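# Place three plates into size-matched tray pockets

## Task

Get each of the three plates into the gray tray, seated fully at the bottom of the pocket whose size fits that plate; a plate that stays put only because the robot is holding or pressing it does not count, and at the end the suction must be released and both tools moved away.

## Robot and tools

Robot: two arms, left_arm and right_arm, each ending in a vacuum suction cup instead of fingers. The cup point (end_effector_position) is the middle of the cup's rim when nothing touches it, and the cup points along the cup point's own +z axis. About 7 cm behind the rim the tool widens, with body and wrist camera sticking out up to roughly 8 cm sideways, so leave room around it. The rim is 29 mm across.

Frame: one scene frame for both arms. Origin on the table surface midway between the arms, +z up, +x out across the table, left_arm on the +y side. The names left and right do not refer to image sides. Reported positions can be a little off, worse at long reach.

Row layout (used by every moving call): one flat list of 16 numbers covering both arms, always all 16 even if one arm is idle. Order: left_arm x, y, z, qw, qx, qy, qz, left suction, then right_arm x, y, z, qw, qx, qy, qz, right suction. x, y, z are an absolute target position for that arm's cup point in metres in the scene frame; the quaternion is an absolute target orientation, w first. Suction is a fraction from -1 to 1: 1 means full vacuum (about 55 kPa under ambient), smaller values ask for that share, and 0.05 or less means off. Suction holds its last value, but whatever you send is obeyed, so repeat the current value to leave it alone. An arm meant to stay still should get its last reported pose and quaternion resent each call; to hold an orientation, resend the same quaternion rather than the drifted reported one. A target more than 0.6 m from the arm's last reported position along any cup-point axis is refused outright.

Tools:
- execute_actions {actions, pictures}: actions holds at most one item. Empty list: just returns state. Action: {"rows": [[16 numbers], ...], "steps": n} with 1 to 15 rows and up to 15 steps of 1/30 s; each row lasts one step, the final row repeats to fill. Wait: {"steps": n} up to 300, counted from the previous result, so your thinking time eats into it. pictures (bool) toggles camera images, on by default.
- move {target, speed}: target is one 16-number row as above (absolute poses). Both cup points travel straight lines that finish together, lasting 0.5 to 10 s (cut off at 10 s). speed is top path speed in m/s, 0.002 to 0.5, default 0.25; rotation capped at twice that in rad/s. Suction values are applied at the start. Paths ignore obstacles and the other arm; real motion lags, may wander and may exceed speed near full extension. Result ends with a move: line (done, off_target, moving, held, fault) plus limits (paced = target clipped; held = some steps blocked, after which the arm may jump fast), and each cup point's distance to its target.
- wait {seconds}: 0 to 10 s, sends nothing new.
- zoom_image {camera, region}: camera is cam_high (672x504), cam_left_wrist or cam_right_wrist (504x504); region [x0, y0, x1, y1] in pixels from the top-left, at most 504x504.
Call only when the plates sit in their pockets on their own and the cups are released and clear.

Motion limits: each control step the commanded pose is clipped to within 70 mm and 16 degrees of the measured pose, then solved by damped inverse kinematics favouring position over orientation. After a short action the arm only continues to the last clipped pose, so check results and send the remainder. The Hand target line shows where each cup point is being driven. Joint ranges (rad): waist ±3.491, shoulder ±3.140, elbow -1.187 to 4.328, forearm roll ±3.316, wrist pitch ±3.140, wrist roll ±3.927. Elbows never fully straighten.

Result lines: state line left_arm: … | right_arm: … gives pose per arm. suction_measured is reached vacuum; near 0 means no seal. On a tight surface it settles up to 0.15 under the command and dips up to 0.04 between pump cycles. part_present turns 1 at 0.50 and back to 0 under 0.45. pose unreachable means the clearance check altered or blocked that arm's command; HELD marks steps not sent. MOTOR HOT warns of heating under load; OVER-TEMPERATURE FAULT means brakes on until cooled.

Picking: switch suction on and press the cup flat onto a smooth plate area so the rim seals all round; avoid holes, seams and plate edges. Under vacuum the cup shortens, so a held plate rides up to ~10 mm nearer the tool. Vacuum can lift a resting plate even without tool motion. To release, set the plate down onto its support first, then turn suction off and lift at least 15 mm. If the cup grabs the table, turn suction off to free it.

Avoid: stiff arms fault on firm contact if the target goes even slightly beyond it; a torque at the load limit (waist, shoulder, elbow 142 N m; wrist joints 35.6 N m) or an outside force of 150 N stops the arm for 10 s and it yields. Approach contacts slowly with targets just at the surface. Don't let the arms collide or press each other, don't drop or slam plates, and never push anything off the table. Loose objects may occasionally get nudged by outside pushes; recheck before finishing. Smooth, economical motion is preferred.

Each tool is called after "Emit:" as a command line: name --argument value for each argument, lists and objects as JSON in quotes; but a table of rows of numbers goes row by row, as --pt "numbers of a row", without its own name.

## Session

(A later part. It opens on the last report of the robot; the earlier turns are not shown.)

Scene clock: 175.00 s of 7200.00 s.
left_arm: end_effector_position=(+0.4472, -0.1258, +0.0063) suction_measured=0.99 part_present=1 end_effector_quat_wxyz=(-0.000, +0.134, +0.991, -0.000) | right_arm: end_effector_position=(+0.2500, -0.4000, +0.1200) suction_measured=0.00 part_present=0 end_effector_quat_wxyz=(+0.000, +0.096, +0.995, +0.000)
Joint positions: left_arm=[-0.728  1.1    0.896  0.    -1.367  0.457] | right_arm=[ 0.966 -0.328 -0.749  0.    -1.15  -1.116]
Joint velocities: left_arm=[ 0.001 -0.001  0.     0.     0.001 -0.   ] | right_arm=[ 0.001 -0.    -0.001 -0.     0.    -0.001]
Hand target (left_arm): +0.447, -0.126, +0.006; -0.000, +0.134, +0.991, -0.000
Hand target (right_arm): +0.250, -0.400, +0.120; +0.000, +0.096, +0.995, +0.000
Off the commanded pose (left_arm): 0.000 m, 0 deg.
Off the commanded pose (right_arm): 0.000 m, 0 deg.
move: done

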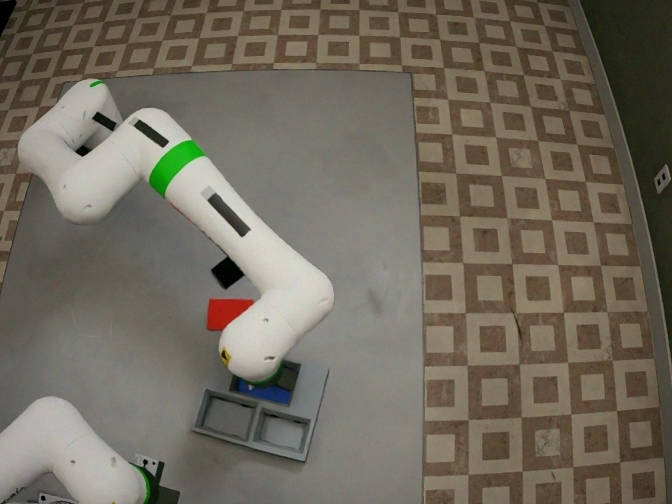

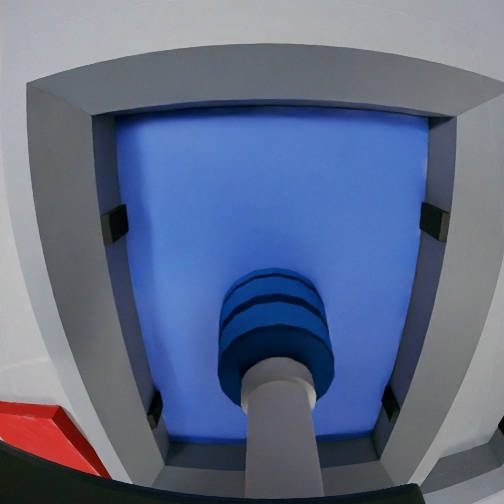

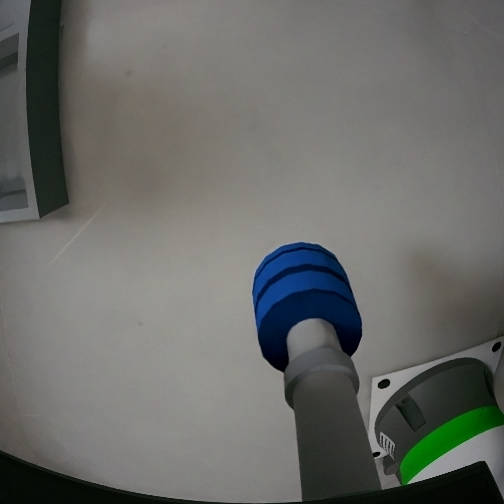

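Emit:
move --target '[0.4472,-0.1258,0.0052,0,0.134,0.991,0,1,0.25,-0.40,0.12,0,0.0958,0.9954,0,0]' --speed 0.003

Scene clock: 187.23 s of 7200.00 s.
left_arm: end_effector_position=(+0.4472, -0.1258, +0.0053) suction_measured=0.98 part_present=1 end_effector_quat_wxyz=(+0.000, +0.134, +0.991, -0.000) | right_arm: end_effector_position=(+0.2500, -0.4000, +0.1200) suction_measured=0.00 part_present=0 end_effector_quat_wxyz=(+0.000, +0.096, +0.995, +0.000)
Joint positions: left_arm=[-0.728  1.101  0.895 -0.    -1.365  0.457] | right_arm=[ 0.966 -0.328 -0.749  0.    -1.15  -1.116]
Joint velocities: left_arm=[ 0.     0.001 -0.001 -0.     0.     0.001] | right_arm=[-0.001  0.     0.     0.001  0.    -0.001]
Hand target (left_arm): +0.447, -0.126, +0.005; -0.000, +0.134, +0.991, -0.000
Hand target (right_arm): +0.250, -0.400, +0.120; +0.000, +0.096, +0.995, +0.000
Off the commanded pose (left_arm): 0.000 m, 0 deg.
Off the commanded pose (right_arm): 0.000 m, 0 deg.
move: done

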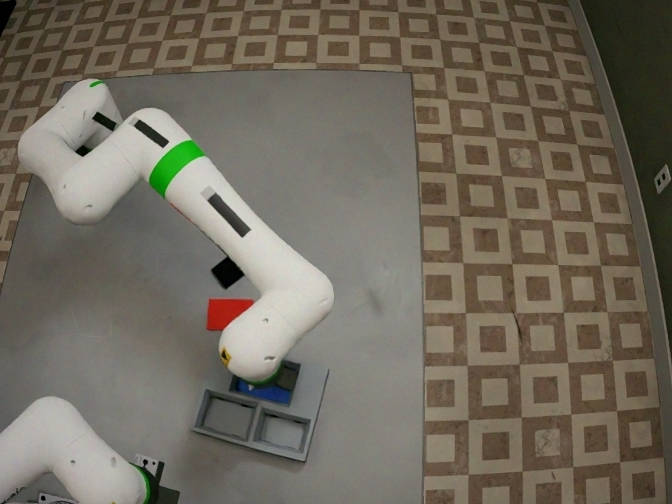

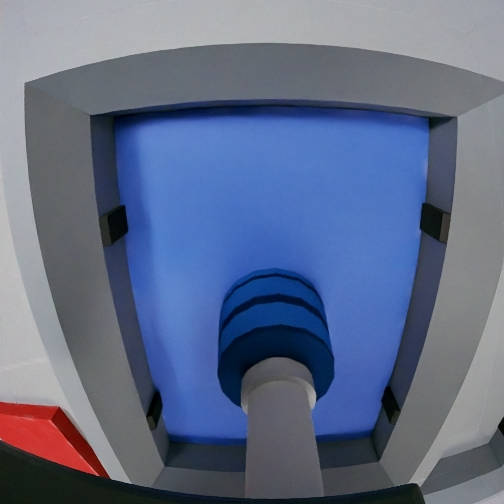

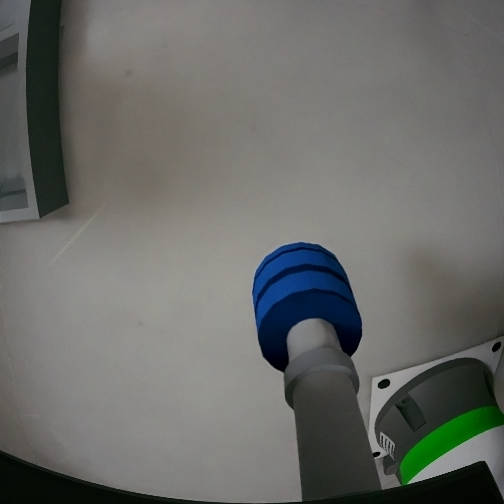

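Bottomed. Release.

Emit:
execute_actions --actions '[{"rows":[[0.4472,-0.1258,0.0055,0,0.134,0.991,0,0,0.25,-0.40,0.12,0,0.0958,0.9954,0,0]],"steps":8}]' --pictures false

Emit:
move --target '[0.4472,-0.1258,0.07,0,0.134,0.991,0,0,0.25,-0.40,0.12,0,0.0958,0.9954,0,0]' --speed 0.15

Scene clock: 197.20 s of 7200.00 s.
left_arm: end_effector_position=(+0.4471, -0.1257, +0.0053) suction_measured=0.00 part_present=0 end_effector_quat_wxyz=(-0.000, +0.134, +0.991, +0.000) | right_arm: end_effector_position=(+0.2500, -0.4000, +0.1200) suction_measured=0.00 part_present=0 end_effector_quat_wxyz=(+0.000, +0.096, +0.995, -0.000)
Joint positions: left_arm=[-0.728  1.101  0.895  0.    -1.365  0.457] | right_arm=[ 0.966 -0.328 -0.749  0.    -1.15  -1.116]
Joint velocities: left_arm=[ 0.    -0.001 -0.    -0.     0.     0.   ] | right_arm=[-0.001 -0.    -0.     0.     0.002 -0.   ]
Hand target (left_arm): +0.447, -0.126, +0.005; +0.000, +0.134, +0.991, -0.000
Hand target (right_arm): +0.250, -0.400, +0.120; -0.000, +0.096, +0.995, +0.000
Off the commanded pose (left_arm): 0.000 m, 0 deg.
Off the commanded pose (right_arm): 0.000 m, 0 deg.
Steps of this call (steps 1 to 291: nothing new was sent; steps 292 to 299: all 8 steps of this action). Readings (end_effector_position | what the end effector reports):
292: left_arm (+0.4472, -0.1258, +0.0052) | right_arm (+0.2500, -0.4000, +0.1200) | left_arm suction_measured=0.00 part_present=0 | right_arm suction_measured=0.00 part_present=0
293: left_arm (+0.4472, -0.1258, +0.0052) | right_arm (+0.2500, -0.4000, +0.1200) | left_arm suction_measured=0.00 part_present=0 | right_arm suction_measured=0.00 part_present=0
295: left_arm (+0.4471, -0.1258, +0.0052) | right_arm (+0.2500, -0.4000, +0.1200) | left_arm suction_measured=0.00 part_present=0 | right_arm suction_measured=0.00 part_present=0
299: the state above

Scene clock: 198.23 s of 7200.00 s.
left_arm: end_effector_position=(+0.4470, -0.1256, +0.0700) suction_measured=0.00 part_present=0 end_effector_quat_wxyz=(+0.000, +0.134, +0.991, -0.000) | right_arm: end_effector_position=(+0.2500, -0.4000, +0.1200) suction_measured=0.00 part_present=0 end_effector_quat_wxyz=(+0.000, +0.096, +0.995, -0.000)
Joint positions: left_arm=[-0.728  1.061  0.974  0.    -1.483  0.458] | right_arm=[ 0.966 -0.328 -0.749  0.    -1.15  -1.116]
Joint velocities: left_arm=[-0.     0.001  0.001 -0.001 -0.001 -0.   ] | right_arm=[ 0.    -0.     0.001  0.001 -0.001  0.   ]
Hand target (left_arm): +0.447, -0.126, +0.070; +0.000, +0.134, +0.991, +0.000
Hand target (right_arm): +0.250, -0.400, +0.120; +0.000, +0.096, +0.995, -0.000
Off the commanded pose (left_arm): 0.000 m, 0 deg.
Off the commanded pose (right_arm): 0.000 m, 0 deg.
move: done

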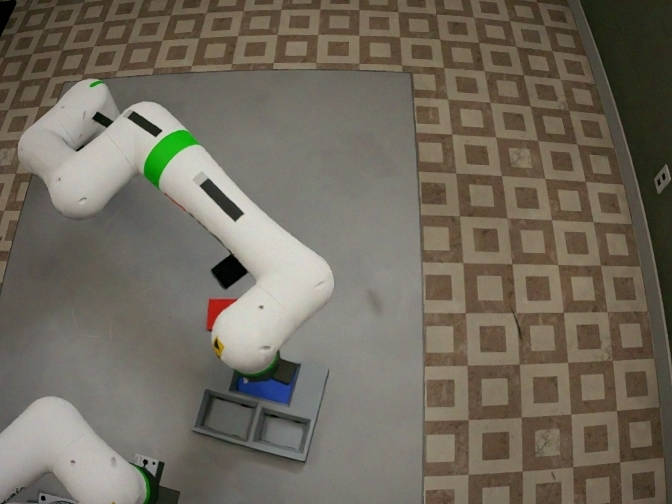

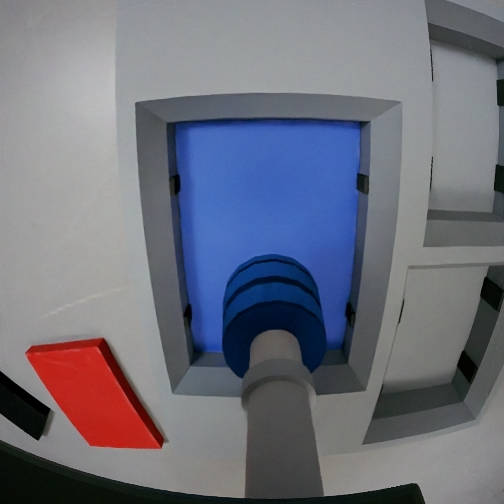

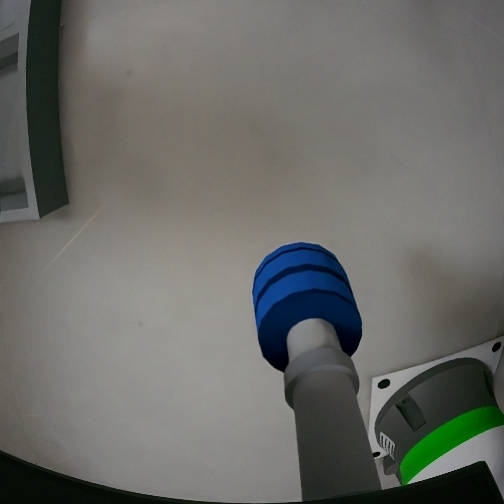

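Emit:
move --target '[0.42,0.44,0.22,0,0.134,0.991,0,0,0.353,0.023,0.07,0,-0.013,0.9999,0,0]' --speed 0.35

Scene clock: 211.73 s of 7200.00 s.
left_arm: end_effector_position=(+0.4200, +0.4404, +0.2192) suction_measured=0.00 part_present=0 end_effector_quat_wxyz=(-0.001, +0.134, +0.991, +0.001) | right_arm: end_effector_position=(+0.3531, +0.0230, +0.0709) suction_measured=0.00 part_present=0 end_effector_quat_wxyz=(-0.000, -0.013, +1.000, +0.000)
Joint positions: left_arm=[ 0.16   0.099 -0.126 -0.003 -1.347 -0.431] | right_arm=[ 1.228  0.656  0.271 -0.    -1.186 -1.16 ]
Joint velocities: left_arm=[ 0.001 -0.     0.001  0.     0.001 -0.002] | right_arm=[-0.     0.002  0.002 -0.001 -0.002  0.   ]
Hand target (left_arm): +0.420, +0.440, +0.219; -0.001, +0.134, +0.991, +0.001
Hand target (right_arm): +0.353, +0.023, +0.071; -0.000, -0.013, +1.000, +0.000
Off the commanded pose (left_arm): 0.001 m, 0 deg.
Off the commanded pose (right_arm): 0.001 m, 0 deg.
After step 90, 8.27 s passed at rest.
move: done; limits=paced

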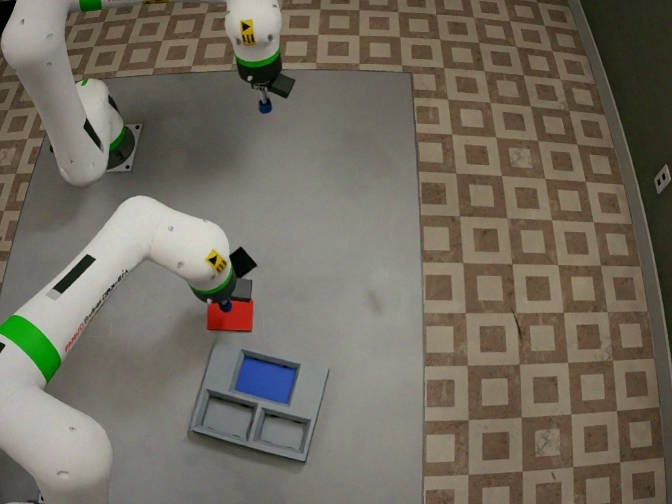

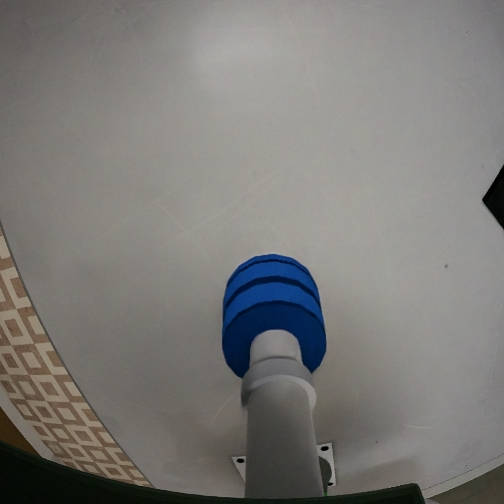

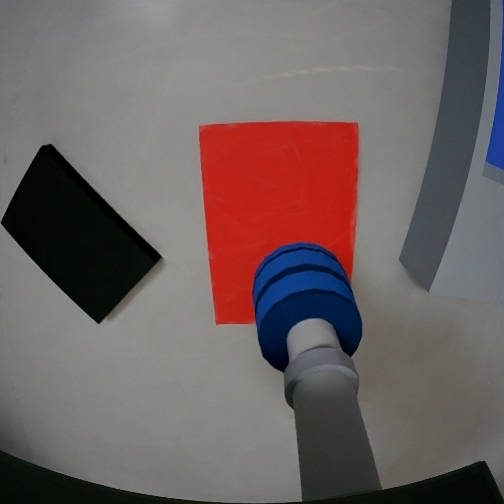

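Emit:
move --target '[0.42,0.44,0.22,0,0.134,0.991,0,0,0.3555,0.0294,0.022,0,-0.019,0.9998,0,0]' --speed 0.12

Scene clock: 226.90 s of 7200.00 s.
left_arm: end_effector_position=(+0.4200, +0.4400, +0.2200) suction_measured=0.00 part_present=0 end_effector_quat_wxyz=(+0.000, +0.134, +0.991, +0.000) | right_arm: end_effector_position=(+0.3555, +0.0294, +0.0220) suction_measured=0.00 part_present=0 end_effector_quat_wxyz=(-0.000, -0.019, +1.000, -0.000)
Joint positions: left_arm=[ 0.161  0.098 -0.126 -0.    -1.347 -0.432] | right_arm=[ 1.228  0.723  0.257  0.    -1.105 -1.149]
Joint velocities: left_arm=[ 0.002  0.    -0.001  0.     0.001 -0.   ] | right_arm=[ 0.     0.     0.002  0.001 -0.001  0.   ]
Hand target (left_arm): +0.420, +0.440, +0.220; +0.000, +0.134, +0.991, +0.000
Hand target (right_arm): +0.356, +0.029, +0.022; +0.000, -0.019, +1.000, -0.000
Off the commanded pose (left_arm): 0.000 m, 0 deg.
Off the commanded pose (right_arm): 0.000 m, 0 deg.
After step 90, 11.37 s passed at rest.
move: done

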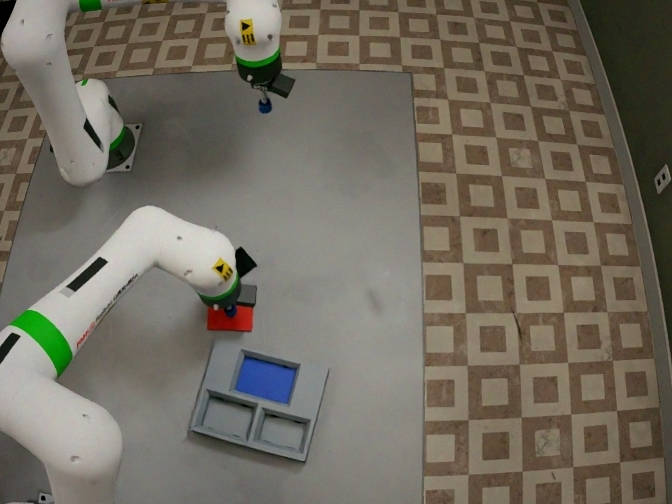

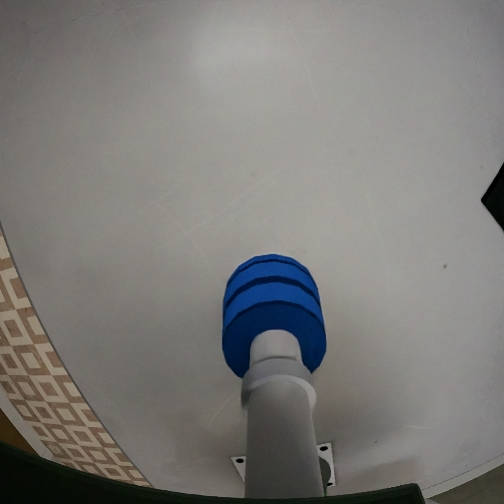

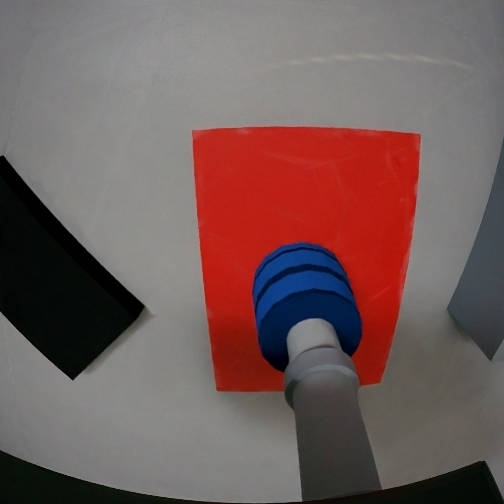

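Emit:
move --target '[0.42,0.44,0.22,0,0.134,0.991,0,0,0.3562,0.0288,0.008,0,-0.017,0.9999,0,1]' --speed 0.025

Emit:
move --target '[0.42,0.44,0.22,0,0.134,0.991,0,0,0.3562,0.0288,0.07,0,-0.017,0.9999,0,1]' --speed 0.12

Scene clock: 236.17 s of 7200.00 s.
left_arm: end_effector_position=(+0.4200, +0.4400, +0.2200) suction_measured=0.00 part_present=0 end_effector_quat_wxyz=(-0.000, +0.134, +0.991, -0.000) | right_arm: end_effector_position=(+0.3562, +0.0288, +0.0080) suction_measured=0.51 part_present=1 end_effector_quat_wxyz=(+0.000, -0.017, +1.000, +0.000)
Joint positions: left_arm=[ 0.161  0.098 -0.126  0.    -1.347 -0.432] | right_arm=[ 1.227  0.738  0.248  0.    -1.08  -1.151]
Joint velocities: left_arm=[-0.    -0.    -0.    -0.     0.001  0.   ] | right_arm=[-0.001  0.001  0.001  0.     0.002 -0.   ]
Hand target (left_arm): +0.420, +0.440, +0.220; +0.000, +0.134, +0.991, -0.000
Hand target (right_arm): +0.356, +0.029, +0.008; +0.000, -0.017, +1.000, -0.000
Off the commanded pose (left_arm): 0.000 m, 0 deg.
Off the commanded pose (right_arm): 0.000 m, 0 deg.
After step 90, 5.43 s passed at rest.
move: done

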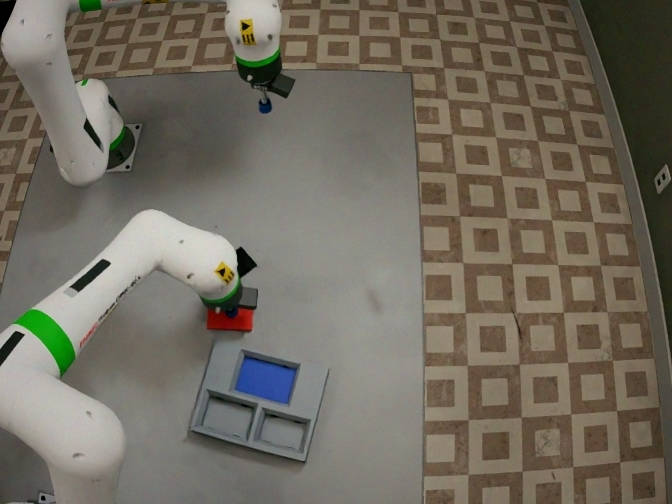

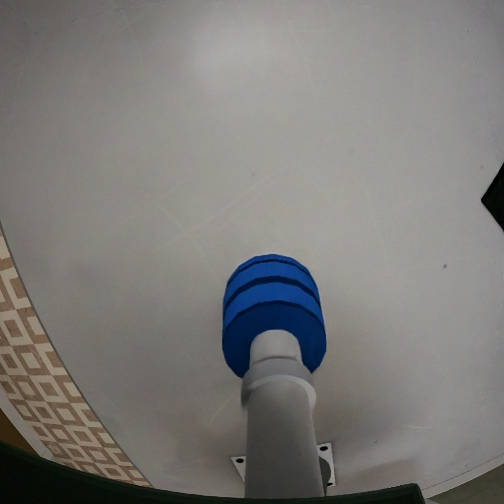

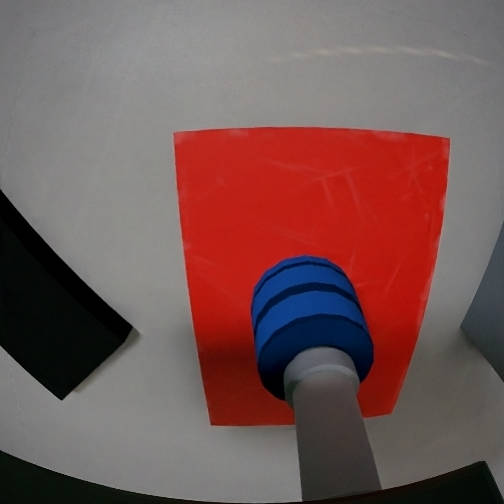

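Scene clock: 237.03 s of 7200.00 s.
left_arm: end_effector_position=(+0.4200, +0.4400, +0.2200) suction_measured=0.00 part_present=0 end_effector_quat_wxyz=(-0.000, +0.134, +0.991, -0.000) | right_arm: end_effector_position=(+0.3562, +0.0287, +0.0699) suction_measured=0.98 part_present=1 end_effector_quat_wxyz=(+0.000, -0.017, +1.000, -0.000)
Joint positions: left_arm=[ 0.161  0.098 -0.126  0.    -1.347 -0.432] | right_arm=[ 1.227  0.672  0.295  0.    -1.194 -1.151]
Joint velocities: left_arm=[-0.     0.001 -0.001 -0.     0.     0.   ] | right_arm=[ 0.    -0.001  0.001 -0.001 -0.     0.002]
Hand target (left_arm): +0.420, +0.440, +0.220; +0.000, +0.134, +0.991, -0.000
Hand target (right_arm): +0.356, +0.029, +0.070; -0.000, -0.017, +1.000, +0.000
Off the commanded pose (left_arm): 0.000 m, 0 deg.
Off the commanded pose (right_arm): 0.000 m, 0 deg.
move: done

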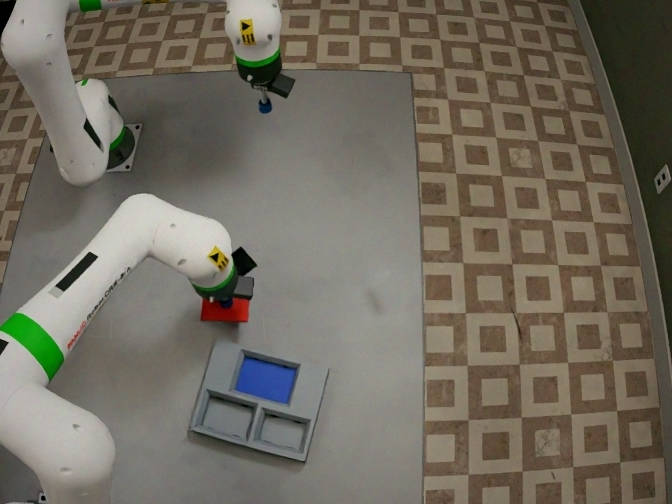

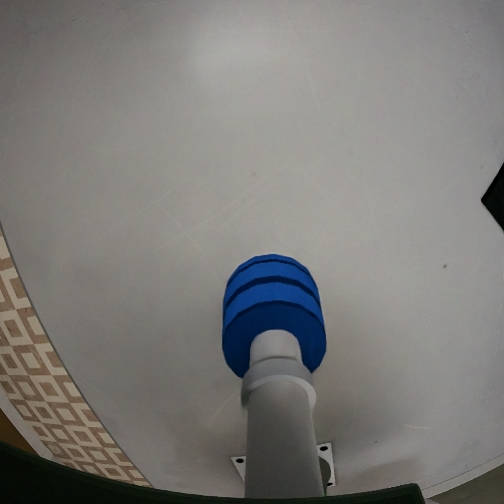

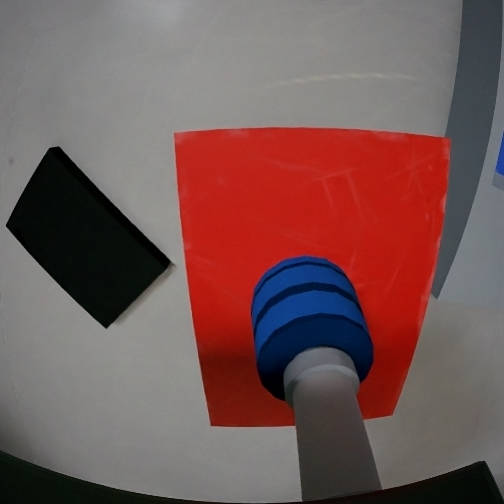

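Emit:
move --target '[0.36,0.55,0.25,0,0.134,0.991,0,0,0.3713,-0.2102,0.065,0,0.0958,0.9954,0,1]' --speed 0.25

Emit:
move --target '[0.36,0.55,0.25,0,0.134,0.991,0,0,0.3713,-0.2102,0.034,0,0.0958,0.9954,0,1]' --speed 0.05

Scene clock: 248.43 s of 7200.00 s.
left_arm: end_effector_position=(+0.3598, +0.5500, +0.2499) suction_measured=0.00 part_present=0 end_effector_quat_wxyz=(-0.000, +0.134, +0.991, +0.000) | right_arm: end_effector_position=(+0.3712, -0.2101, +0.0646) suction_measured=0.99 part_present=1 end_effector_quat_wxyz=(+0.000, +0.096, +0.995, -0.000)
Joint positions: left_arm=[ 0.448 -0.066 -0.222 -0.001 -1.416 -0.719] | right_arm=[ 1.003  0.298 -0.28   0.    -0.993 -1.153]
Joint velocities: left_arm=[ 0.001 -0.    -0.     0.    -0.    -0.001] | right_arm=[-0.001 -0.001 -0.002 -0.001 -0.001 -0.001]
Hand target (left_arm): +0.360, +0.550, +0.250; -0.000, +0.134, +0.991, +0.000
Hand target (right_arm): +0.371, -0.210, +0.065; +0.000, +0.096, +0.995, -0.000
Off the commanded pose (left_arm): 0.000 m, 0 deg.
Off the commanded pose (right_arm): 0.000 m, 0 deg.
move: done

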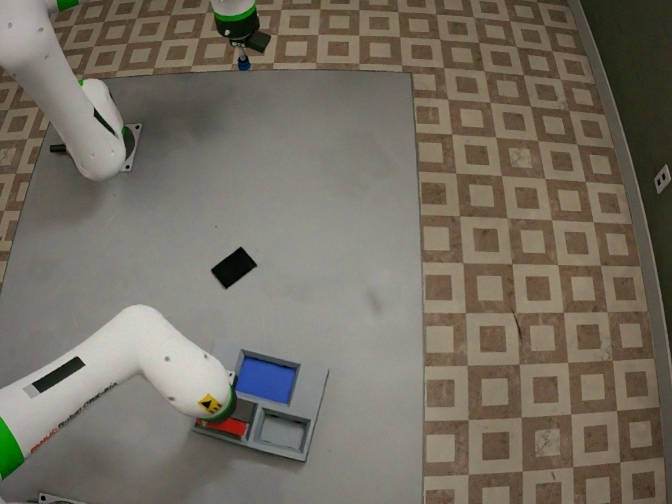

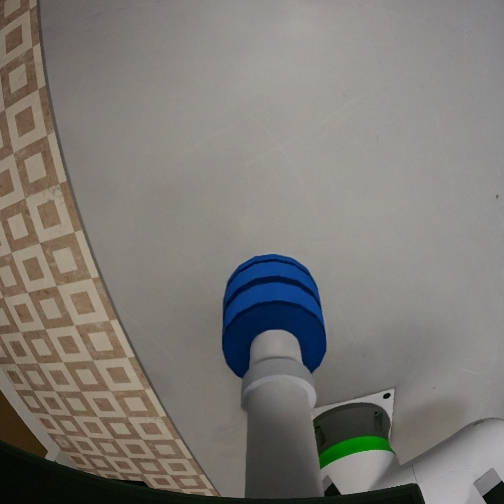

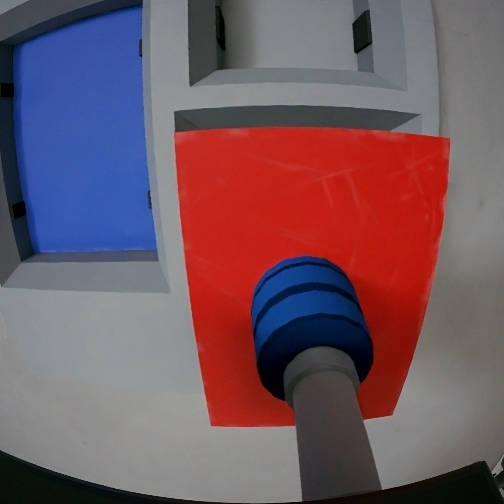

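Scene clock: 249.33 s of 7200.00 s.
left_arm: end_effector_position=(+0.3600, +0.5500, +0.2500) suction_measured=0.00 part_present=0 end_effector_quat_wxyz=(-0.000, +0.134, +0.991, +0.000) | right_arm: end_effector_position=(+0.3713, -0.2101, +0.0340) suction_measured=0.96 part_present=1 end_effector_quat_wxyz=(+0.000, +0.096, +0.995, +0.000)
Joint positions: left_arm=[ 0.449 -0.066 -0.222 -0.    -1.415 -0.72 ] | right_arm=[ 1.002  0.343 -0.306 -0.    -0.923 -1.152]
Joint velocities: left_arm=[ 0.001 -0.     0.001  0.     0.001 -0.   ] | right_arm=[-0.001  0.001 -0.    -0.001 -0.    -0.   ]
Hand target (left_arm): +0.360, +0.550, +0.250; +0.000, +0.134, +0.991, +0.000
Hand target (right_arm): +0.371, -0.210, +0.034; +0.000, +0.096, +0.995, -0.000
Off the commanded pose (left_arm): 0.000 m, 0 deg.
Off the commanded pose (right_arm): 0.000 m, 0 deg.
move: done

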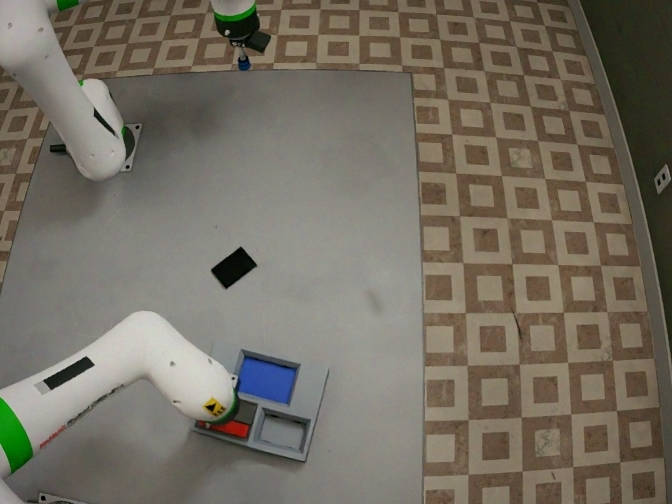

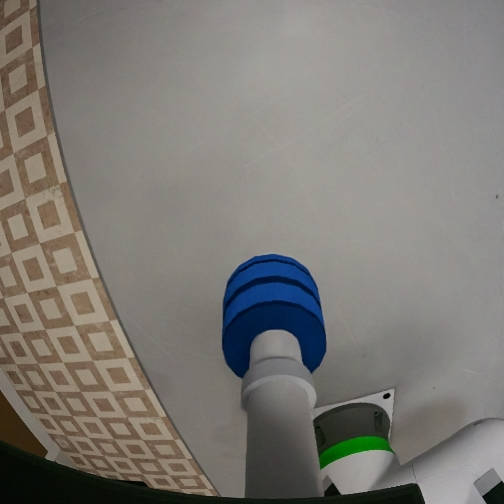

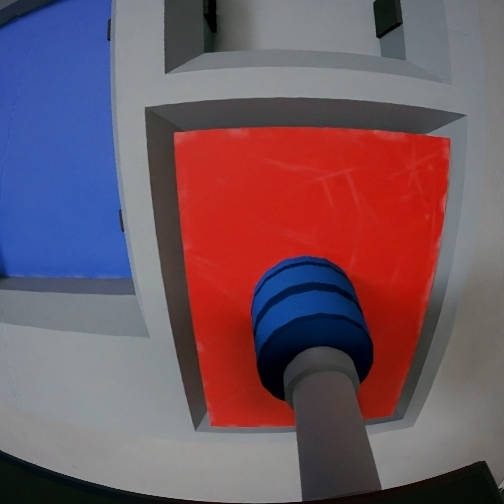

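Emit:
move --target '[0.36,0.55,0.25,0,0.134,0.991,0,0,0.3713,-0.2099,0.018,0,0.0958,0.9954,0,1]' --speed 0.012

Scene clock: 260.30 s of 7200.00 s.
left_arm: end_effector_position=(+0.3600, +0.5500, +0.2500) suction_measured=0.00 part_present=0 end_effector_quat_wxyz=(+0.000, +0.134, +0.991, +0.000) | right_arm: end_effector_position=(+0.3713, -0.2099, +0.0180) suction_measured=0.99 part_present=1 end_effector_quat_wxyz=(+0.000, +0.096, +0.995, -0.000)
Joint positions: left_arm=[ 0.449 -0.066 -0.222  0.    -1.415 -0.72 ] | right_arm=[ 1.003  0.368 -0.316  0.    -0.886 -1.153]
Joint velocities: left_arm=[-0.     0.    -0.001 -0.     0.    -0.   ] | right_arm=[ 0.001  0.001 -0.     0.001 -0.     0.001]
Hand target (left_arm): +0.360, +0.550, +0.250; +0.000, +0.134, +0.991, +0.000
Hand target (right_arm): +0.371, -0.210, +0.018; +0.000, +0.096, +0.995, -0.000
Off the commanded pose (left_arm): 0.000 m, 0 deg.
Off the commanded pose (right_arm): 0.000 m, 0 deg.
move: done

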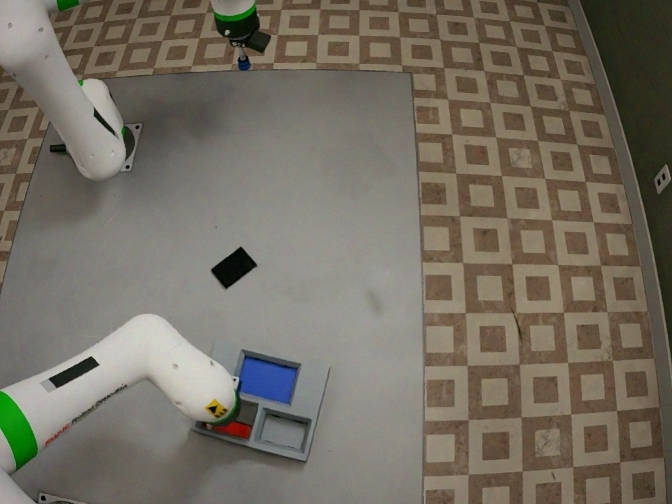

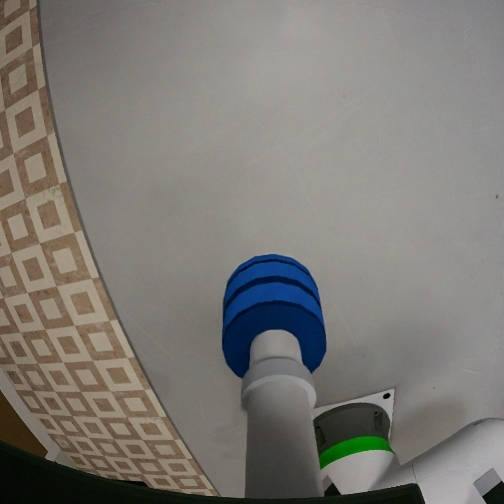

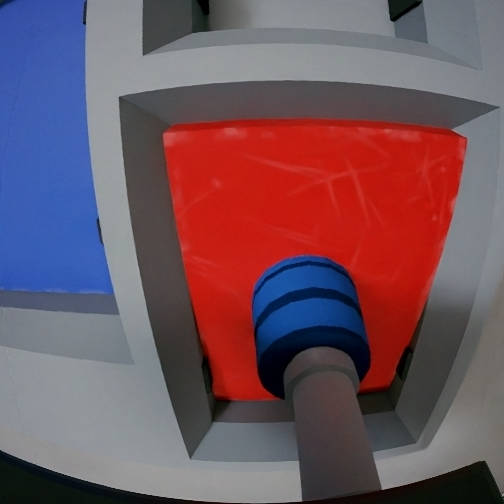

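Emit:
move --target '[0.36,0.55,0.25,0,0.134,0.991,0,0,0.3713,-0.2099,0.032,0,0.0958,0.9954,0,1]' --speed 0.012

Scene clock: 270.03 s of 7200.00 s.
left_arm: end_effector_position=(+0.3600, +0.5500, +0.2500) suction_measured=0.00 part_present=0 end_effector_quat_wxyz=(+0.000, +0.134, +0.991, +0.000) | right_arm: end_effector_position=(+0.3713, -0.2099, +0.0320) suction_measured=0.98 part_present=1 end_effector_quat_wxyz=(-0.000, +0.096, +0.995, +0.000)
Joint positions: left_arm=[ 0.449 -0.066 -0.222  0.    -1.415 -0.72 ] | right_arm=[ 1.003  0.346 -0.307 -0.    -0.918 -1.153]
Joint velocities: left_arm=[-0. -0.  0. -0.  0. -0.] | right_arm=[-0.    -0.    -0.    -0.001  0.001  0.   ]
Hand target (left_arm): +0.360, +0.550, +0.250; +0.000, +0.134, +0.991, -0.000
Hand target (right_arm): +0.371, -0.210, +0.032; -0.000, +0.096, +0.995, +0.000
Off the commanded pose (left_arm): 0.000 m, 0 deg.
Off the commanded pose (right_arm): 0.000 m, 0 deg.
move: done

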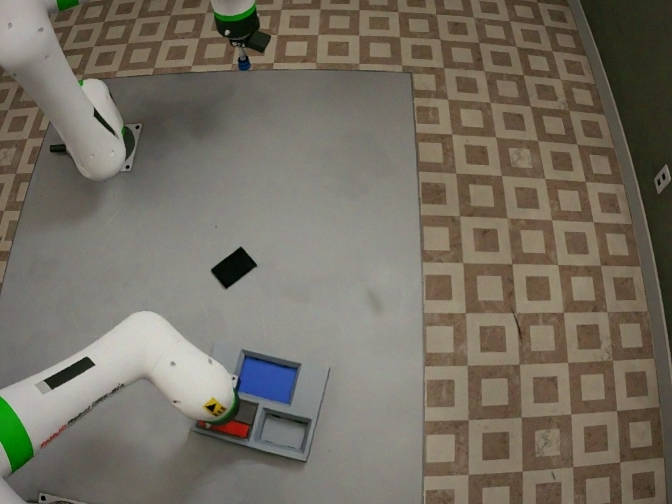

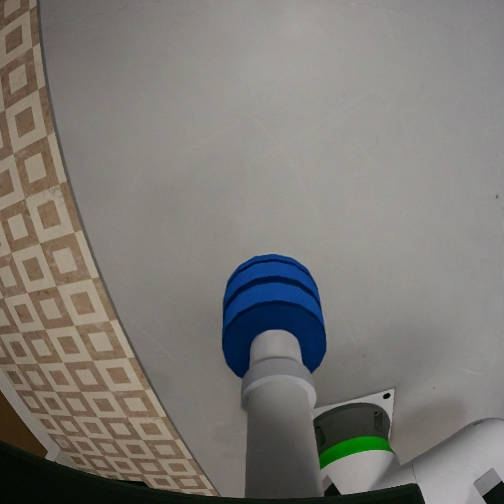

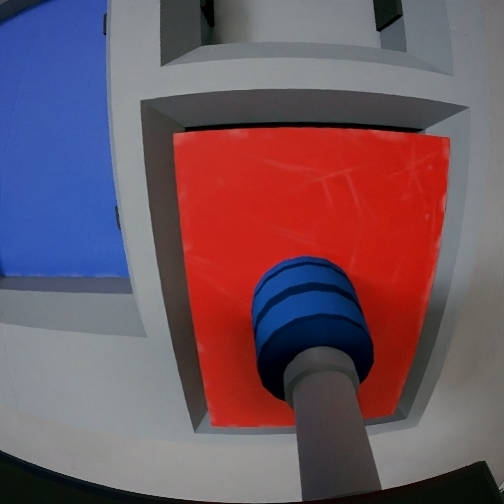

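Emit:
zoom_image --camera "cam_right_wrist" --region '[130, 70, 490, 200]'

Emit:
zoom_image --camera "cam_right_wrist" --region '[170, 360, 450, 460]'

Region (130, 70, 490, 200) of cam_right_wrist's 504x504 image, scaled by 1.400, with more detail than that image has; it fills the top 182 rows of this view, and the rest is white.

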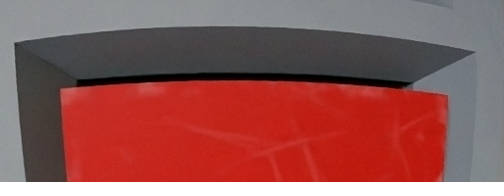

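Region (170, 360, 450, 460) of cam_right_wrist's 504x504 image, scaled by 1.800, with more detail than that image has; it fills the top 180 rows of this view, and the rest is white.

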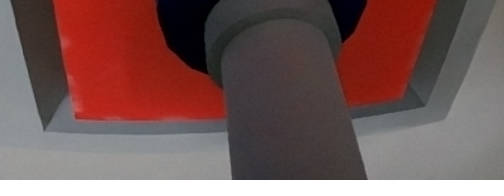

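Emit:
move --target '[0.36,0.55,0.25,0,0.134,0.991,0,0,0.3722,-0.2095,0.0285,0,0.0958,0.9954,0,1]' --speed 0.008

Emit:
zoom_image --camera "cam_right_wrist" --region '[130, 70, 490, 200]'

Scene clock: 295.70 s of 7200.00 s.
left_arm: end_effector_position=(+0.3600, +0.5500, +0.2500) suction_measured=0.00 part_present=0 end_effector_quat_wxyz=(-0.000, +0.134, +0.991, -0.000) | right_arm: end_effector_position=(+0.3722, -0.2095, +0.0285) suction_measured=0.98 part_present=1 end_effector_quat_wxyz=(-0.000, +0.096, +0.995, +0.000)
Joint positions: left_arm=[ 0.449 -0.066 -0.222  0.    -1.415 -0.72 ] | right_arm=[ 1.002  0.354 -0.306 -0.    -0.911 -1.152]
Joint velocities: left_arm=[ 0.001  0.    -0.001  0.     0.    -0.   ] | right_arm=[-0.001  0.001  0.    -0.     0.002 -0.   ]
Hand target (left_arm): +0.360, +0.550, +0.250; +0.000, +0.134, +0.991, -0.000
Hand target (right_arm): +0.372, -0.209, +0.029; +0.000, +0.096, +0.995, -0.000
Off the commanded pose (left_arm): 0.000 m, 0 deg.
Off the commanded pose (right_arm): 0.000 m, 0 deg.
move: done

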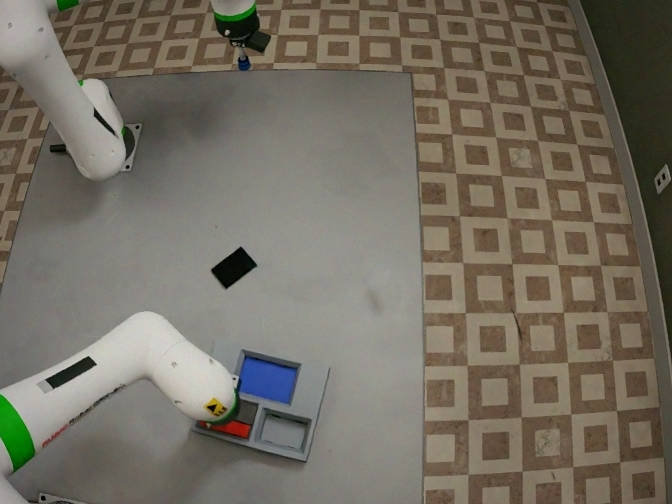

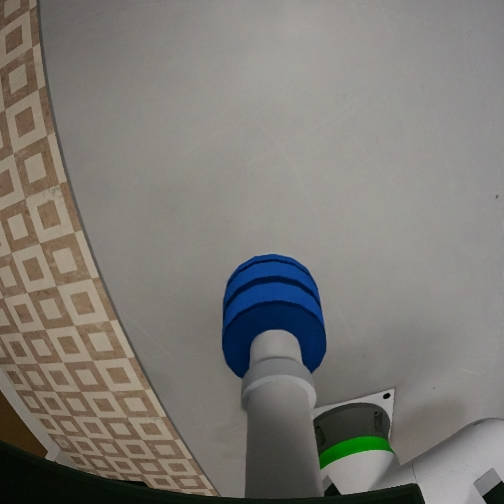

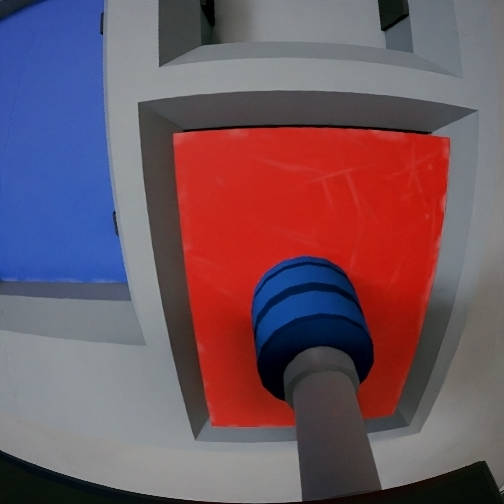

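Region (130, 70, 490, 200) of cam_right_wrist's 504x504 image, scaled by 1.400, with more detail than that image has; it fills the top 182 rows of this view, and the rest is white.

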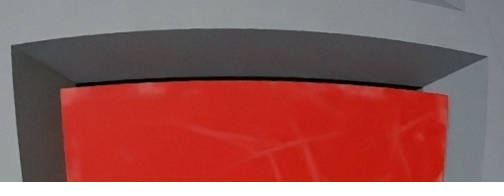

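Emit:
move --target '[0.36,0.55,0.25,0,0.134,0.991,0,0,0.3723,-0.2095,0.022,0,0.0958,0.9954,0,1]' --speed 0.008

Scene clock: 303.03 s of 7200.00 s.
left_arm: end_effector_position=(+0.3600, +0.5500, +0.2500) suction_measured=0.00 part_present=0 end_effector_quat_wxyz=(-0.000, +0.134, +0.991, -0.000) | right_arm: end_effector_position=(+0.3723, -0.2095, +0.0220) suction_measured=0.98 part_present=1 end_effector_quat_wxyz=(+0.000, +0.096, +0.995, -0.000)
Joint positions: left_arm=[ 0.449 -0.066 -0.222  0.    -1.415 -0.72 ] | right_arm=[ 1.001  0.364 -0.311  0.    -0.896 -1.152]
Joint velocities: left_arm=[ 0.001 -0.     0.    -0.    -0.     0.   ] | right_arm=[-0.001  0.001  0.     0.001 -0.001 -0.   ]
Hand target (left_arm): +0.360, +0.550, +0.250; +0.000, +0.134, +0.991, +0.000
Hand target (right_arm): +0.372, -0.209, +0.022; +0.000, +0.096, +0.995, -0.000
Off the commanded pose (left_arm): 0.000 m, 0 deg.
Off the commanded pose (right_arm): 0.000 m, 0 deg.
move: done

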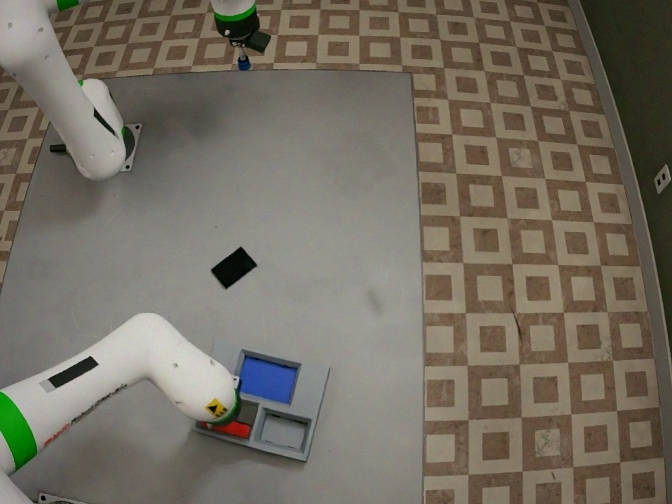

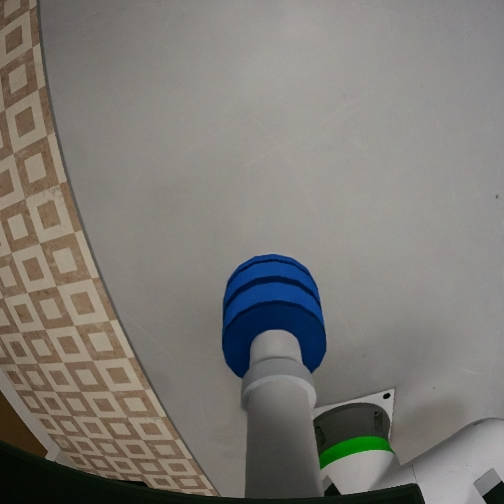

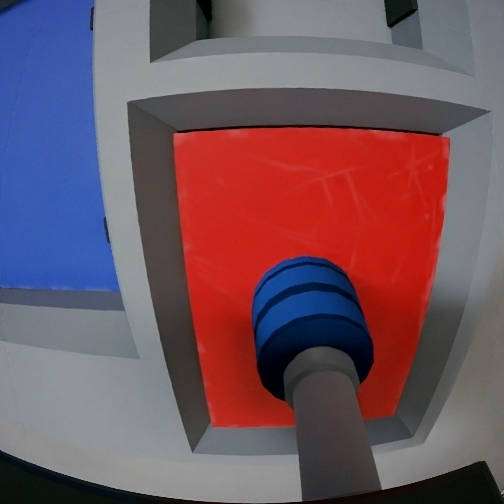

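Level and going in.

Emit:
move --target '[0.36,0.55,0.25,0,0.134,0.991,0,0,0.3723,-0.2095,0.006,0,0.0958,0.9954,0,1]' --speed 0.01

Scene clock: 309.63 s of 7200.00 s.
left_arm: end_effector_position=(+0.3600, +0.5500, +0.2500) suction_measured=0.00 part_present=0 end_effector_quat_wxyz=(-0.000, +0.134, +0.991, -0.000) | right_arm: end_effector_position=(+0.3723, -0.2095, +0.0060) suction_measured=0.99 part_present=1 end_effector_quat_wxyz=(+0.000, +0.096, +0.995, +0.000)
Joint positions: left_arm=[ 0.449 -0.066 -0.222  0.    -1.415 -0.72 ] | right_arm=[ 1.001  0.39  -0.321  0.    -0.86  -1.152]
Joint velocities: left_arm=[ 0.     0.001 -0.    -0.     0.001 -0.   ] | right_arm=[-0.001  0.    -0.001 -0.     0.    -0.   ]
Hand target (left_arm): +0.360, +0.550, +0.250; +0.000, +0.134, +0.991, +0.000
Hand target (right_arm): +0.372, -0.209, +0.006; +0.000, +0.096, +0.995, -0.000
Off the commanded pose (left_arm): 0.000 m, 0 deg.
Off the commanded pose (right_arm): 0.000 m, 0 deg.
move: done

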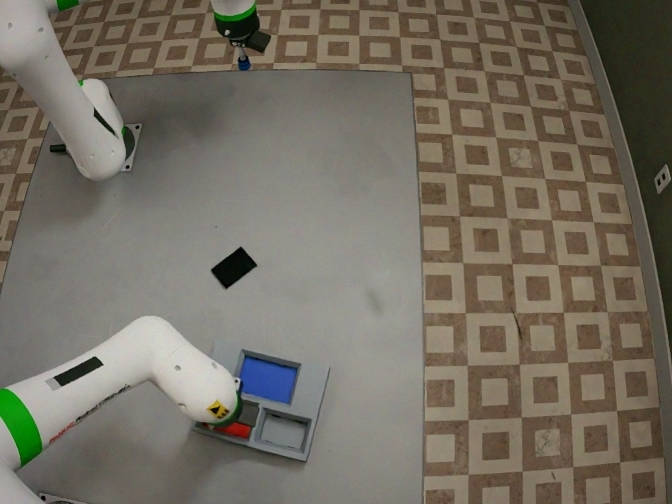

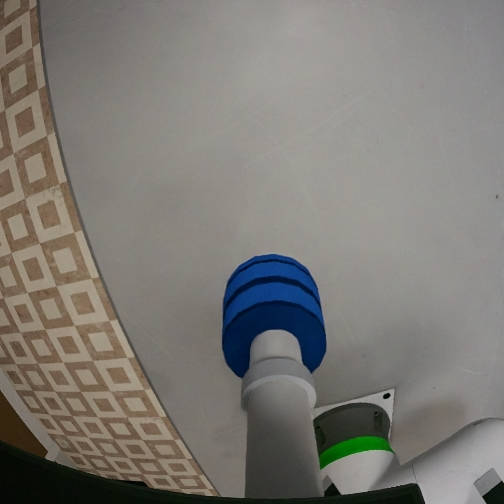

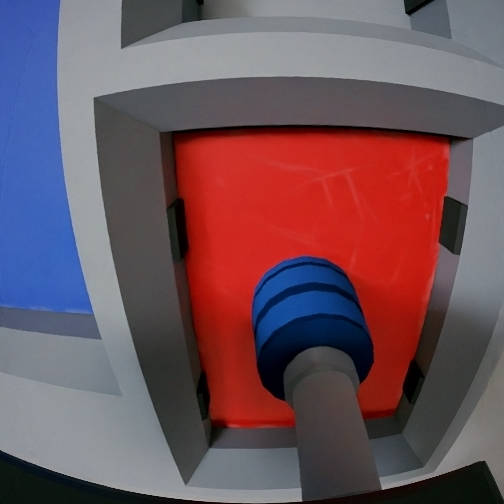

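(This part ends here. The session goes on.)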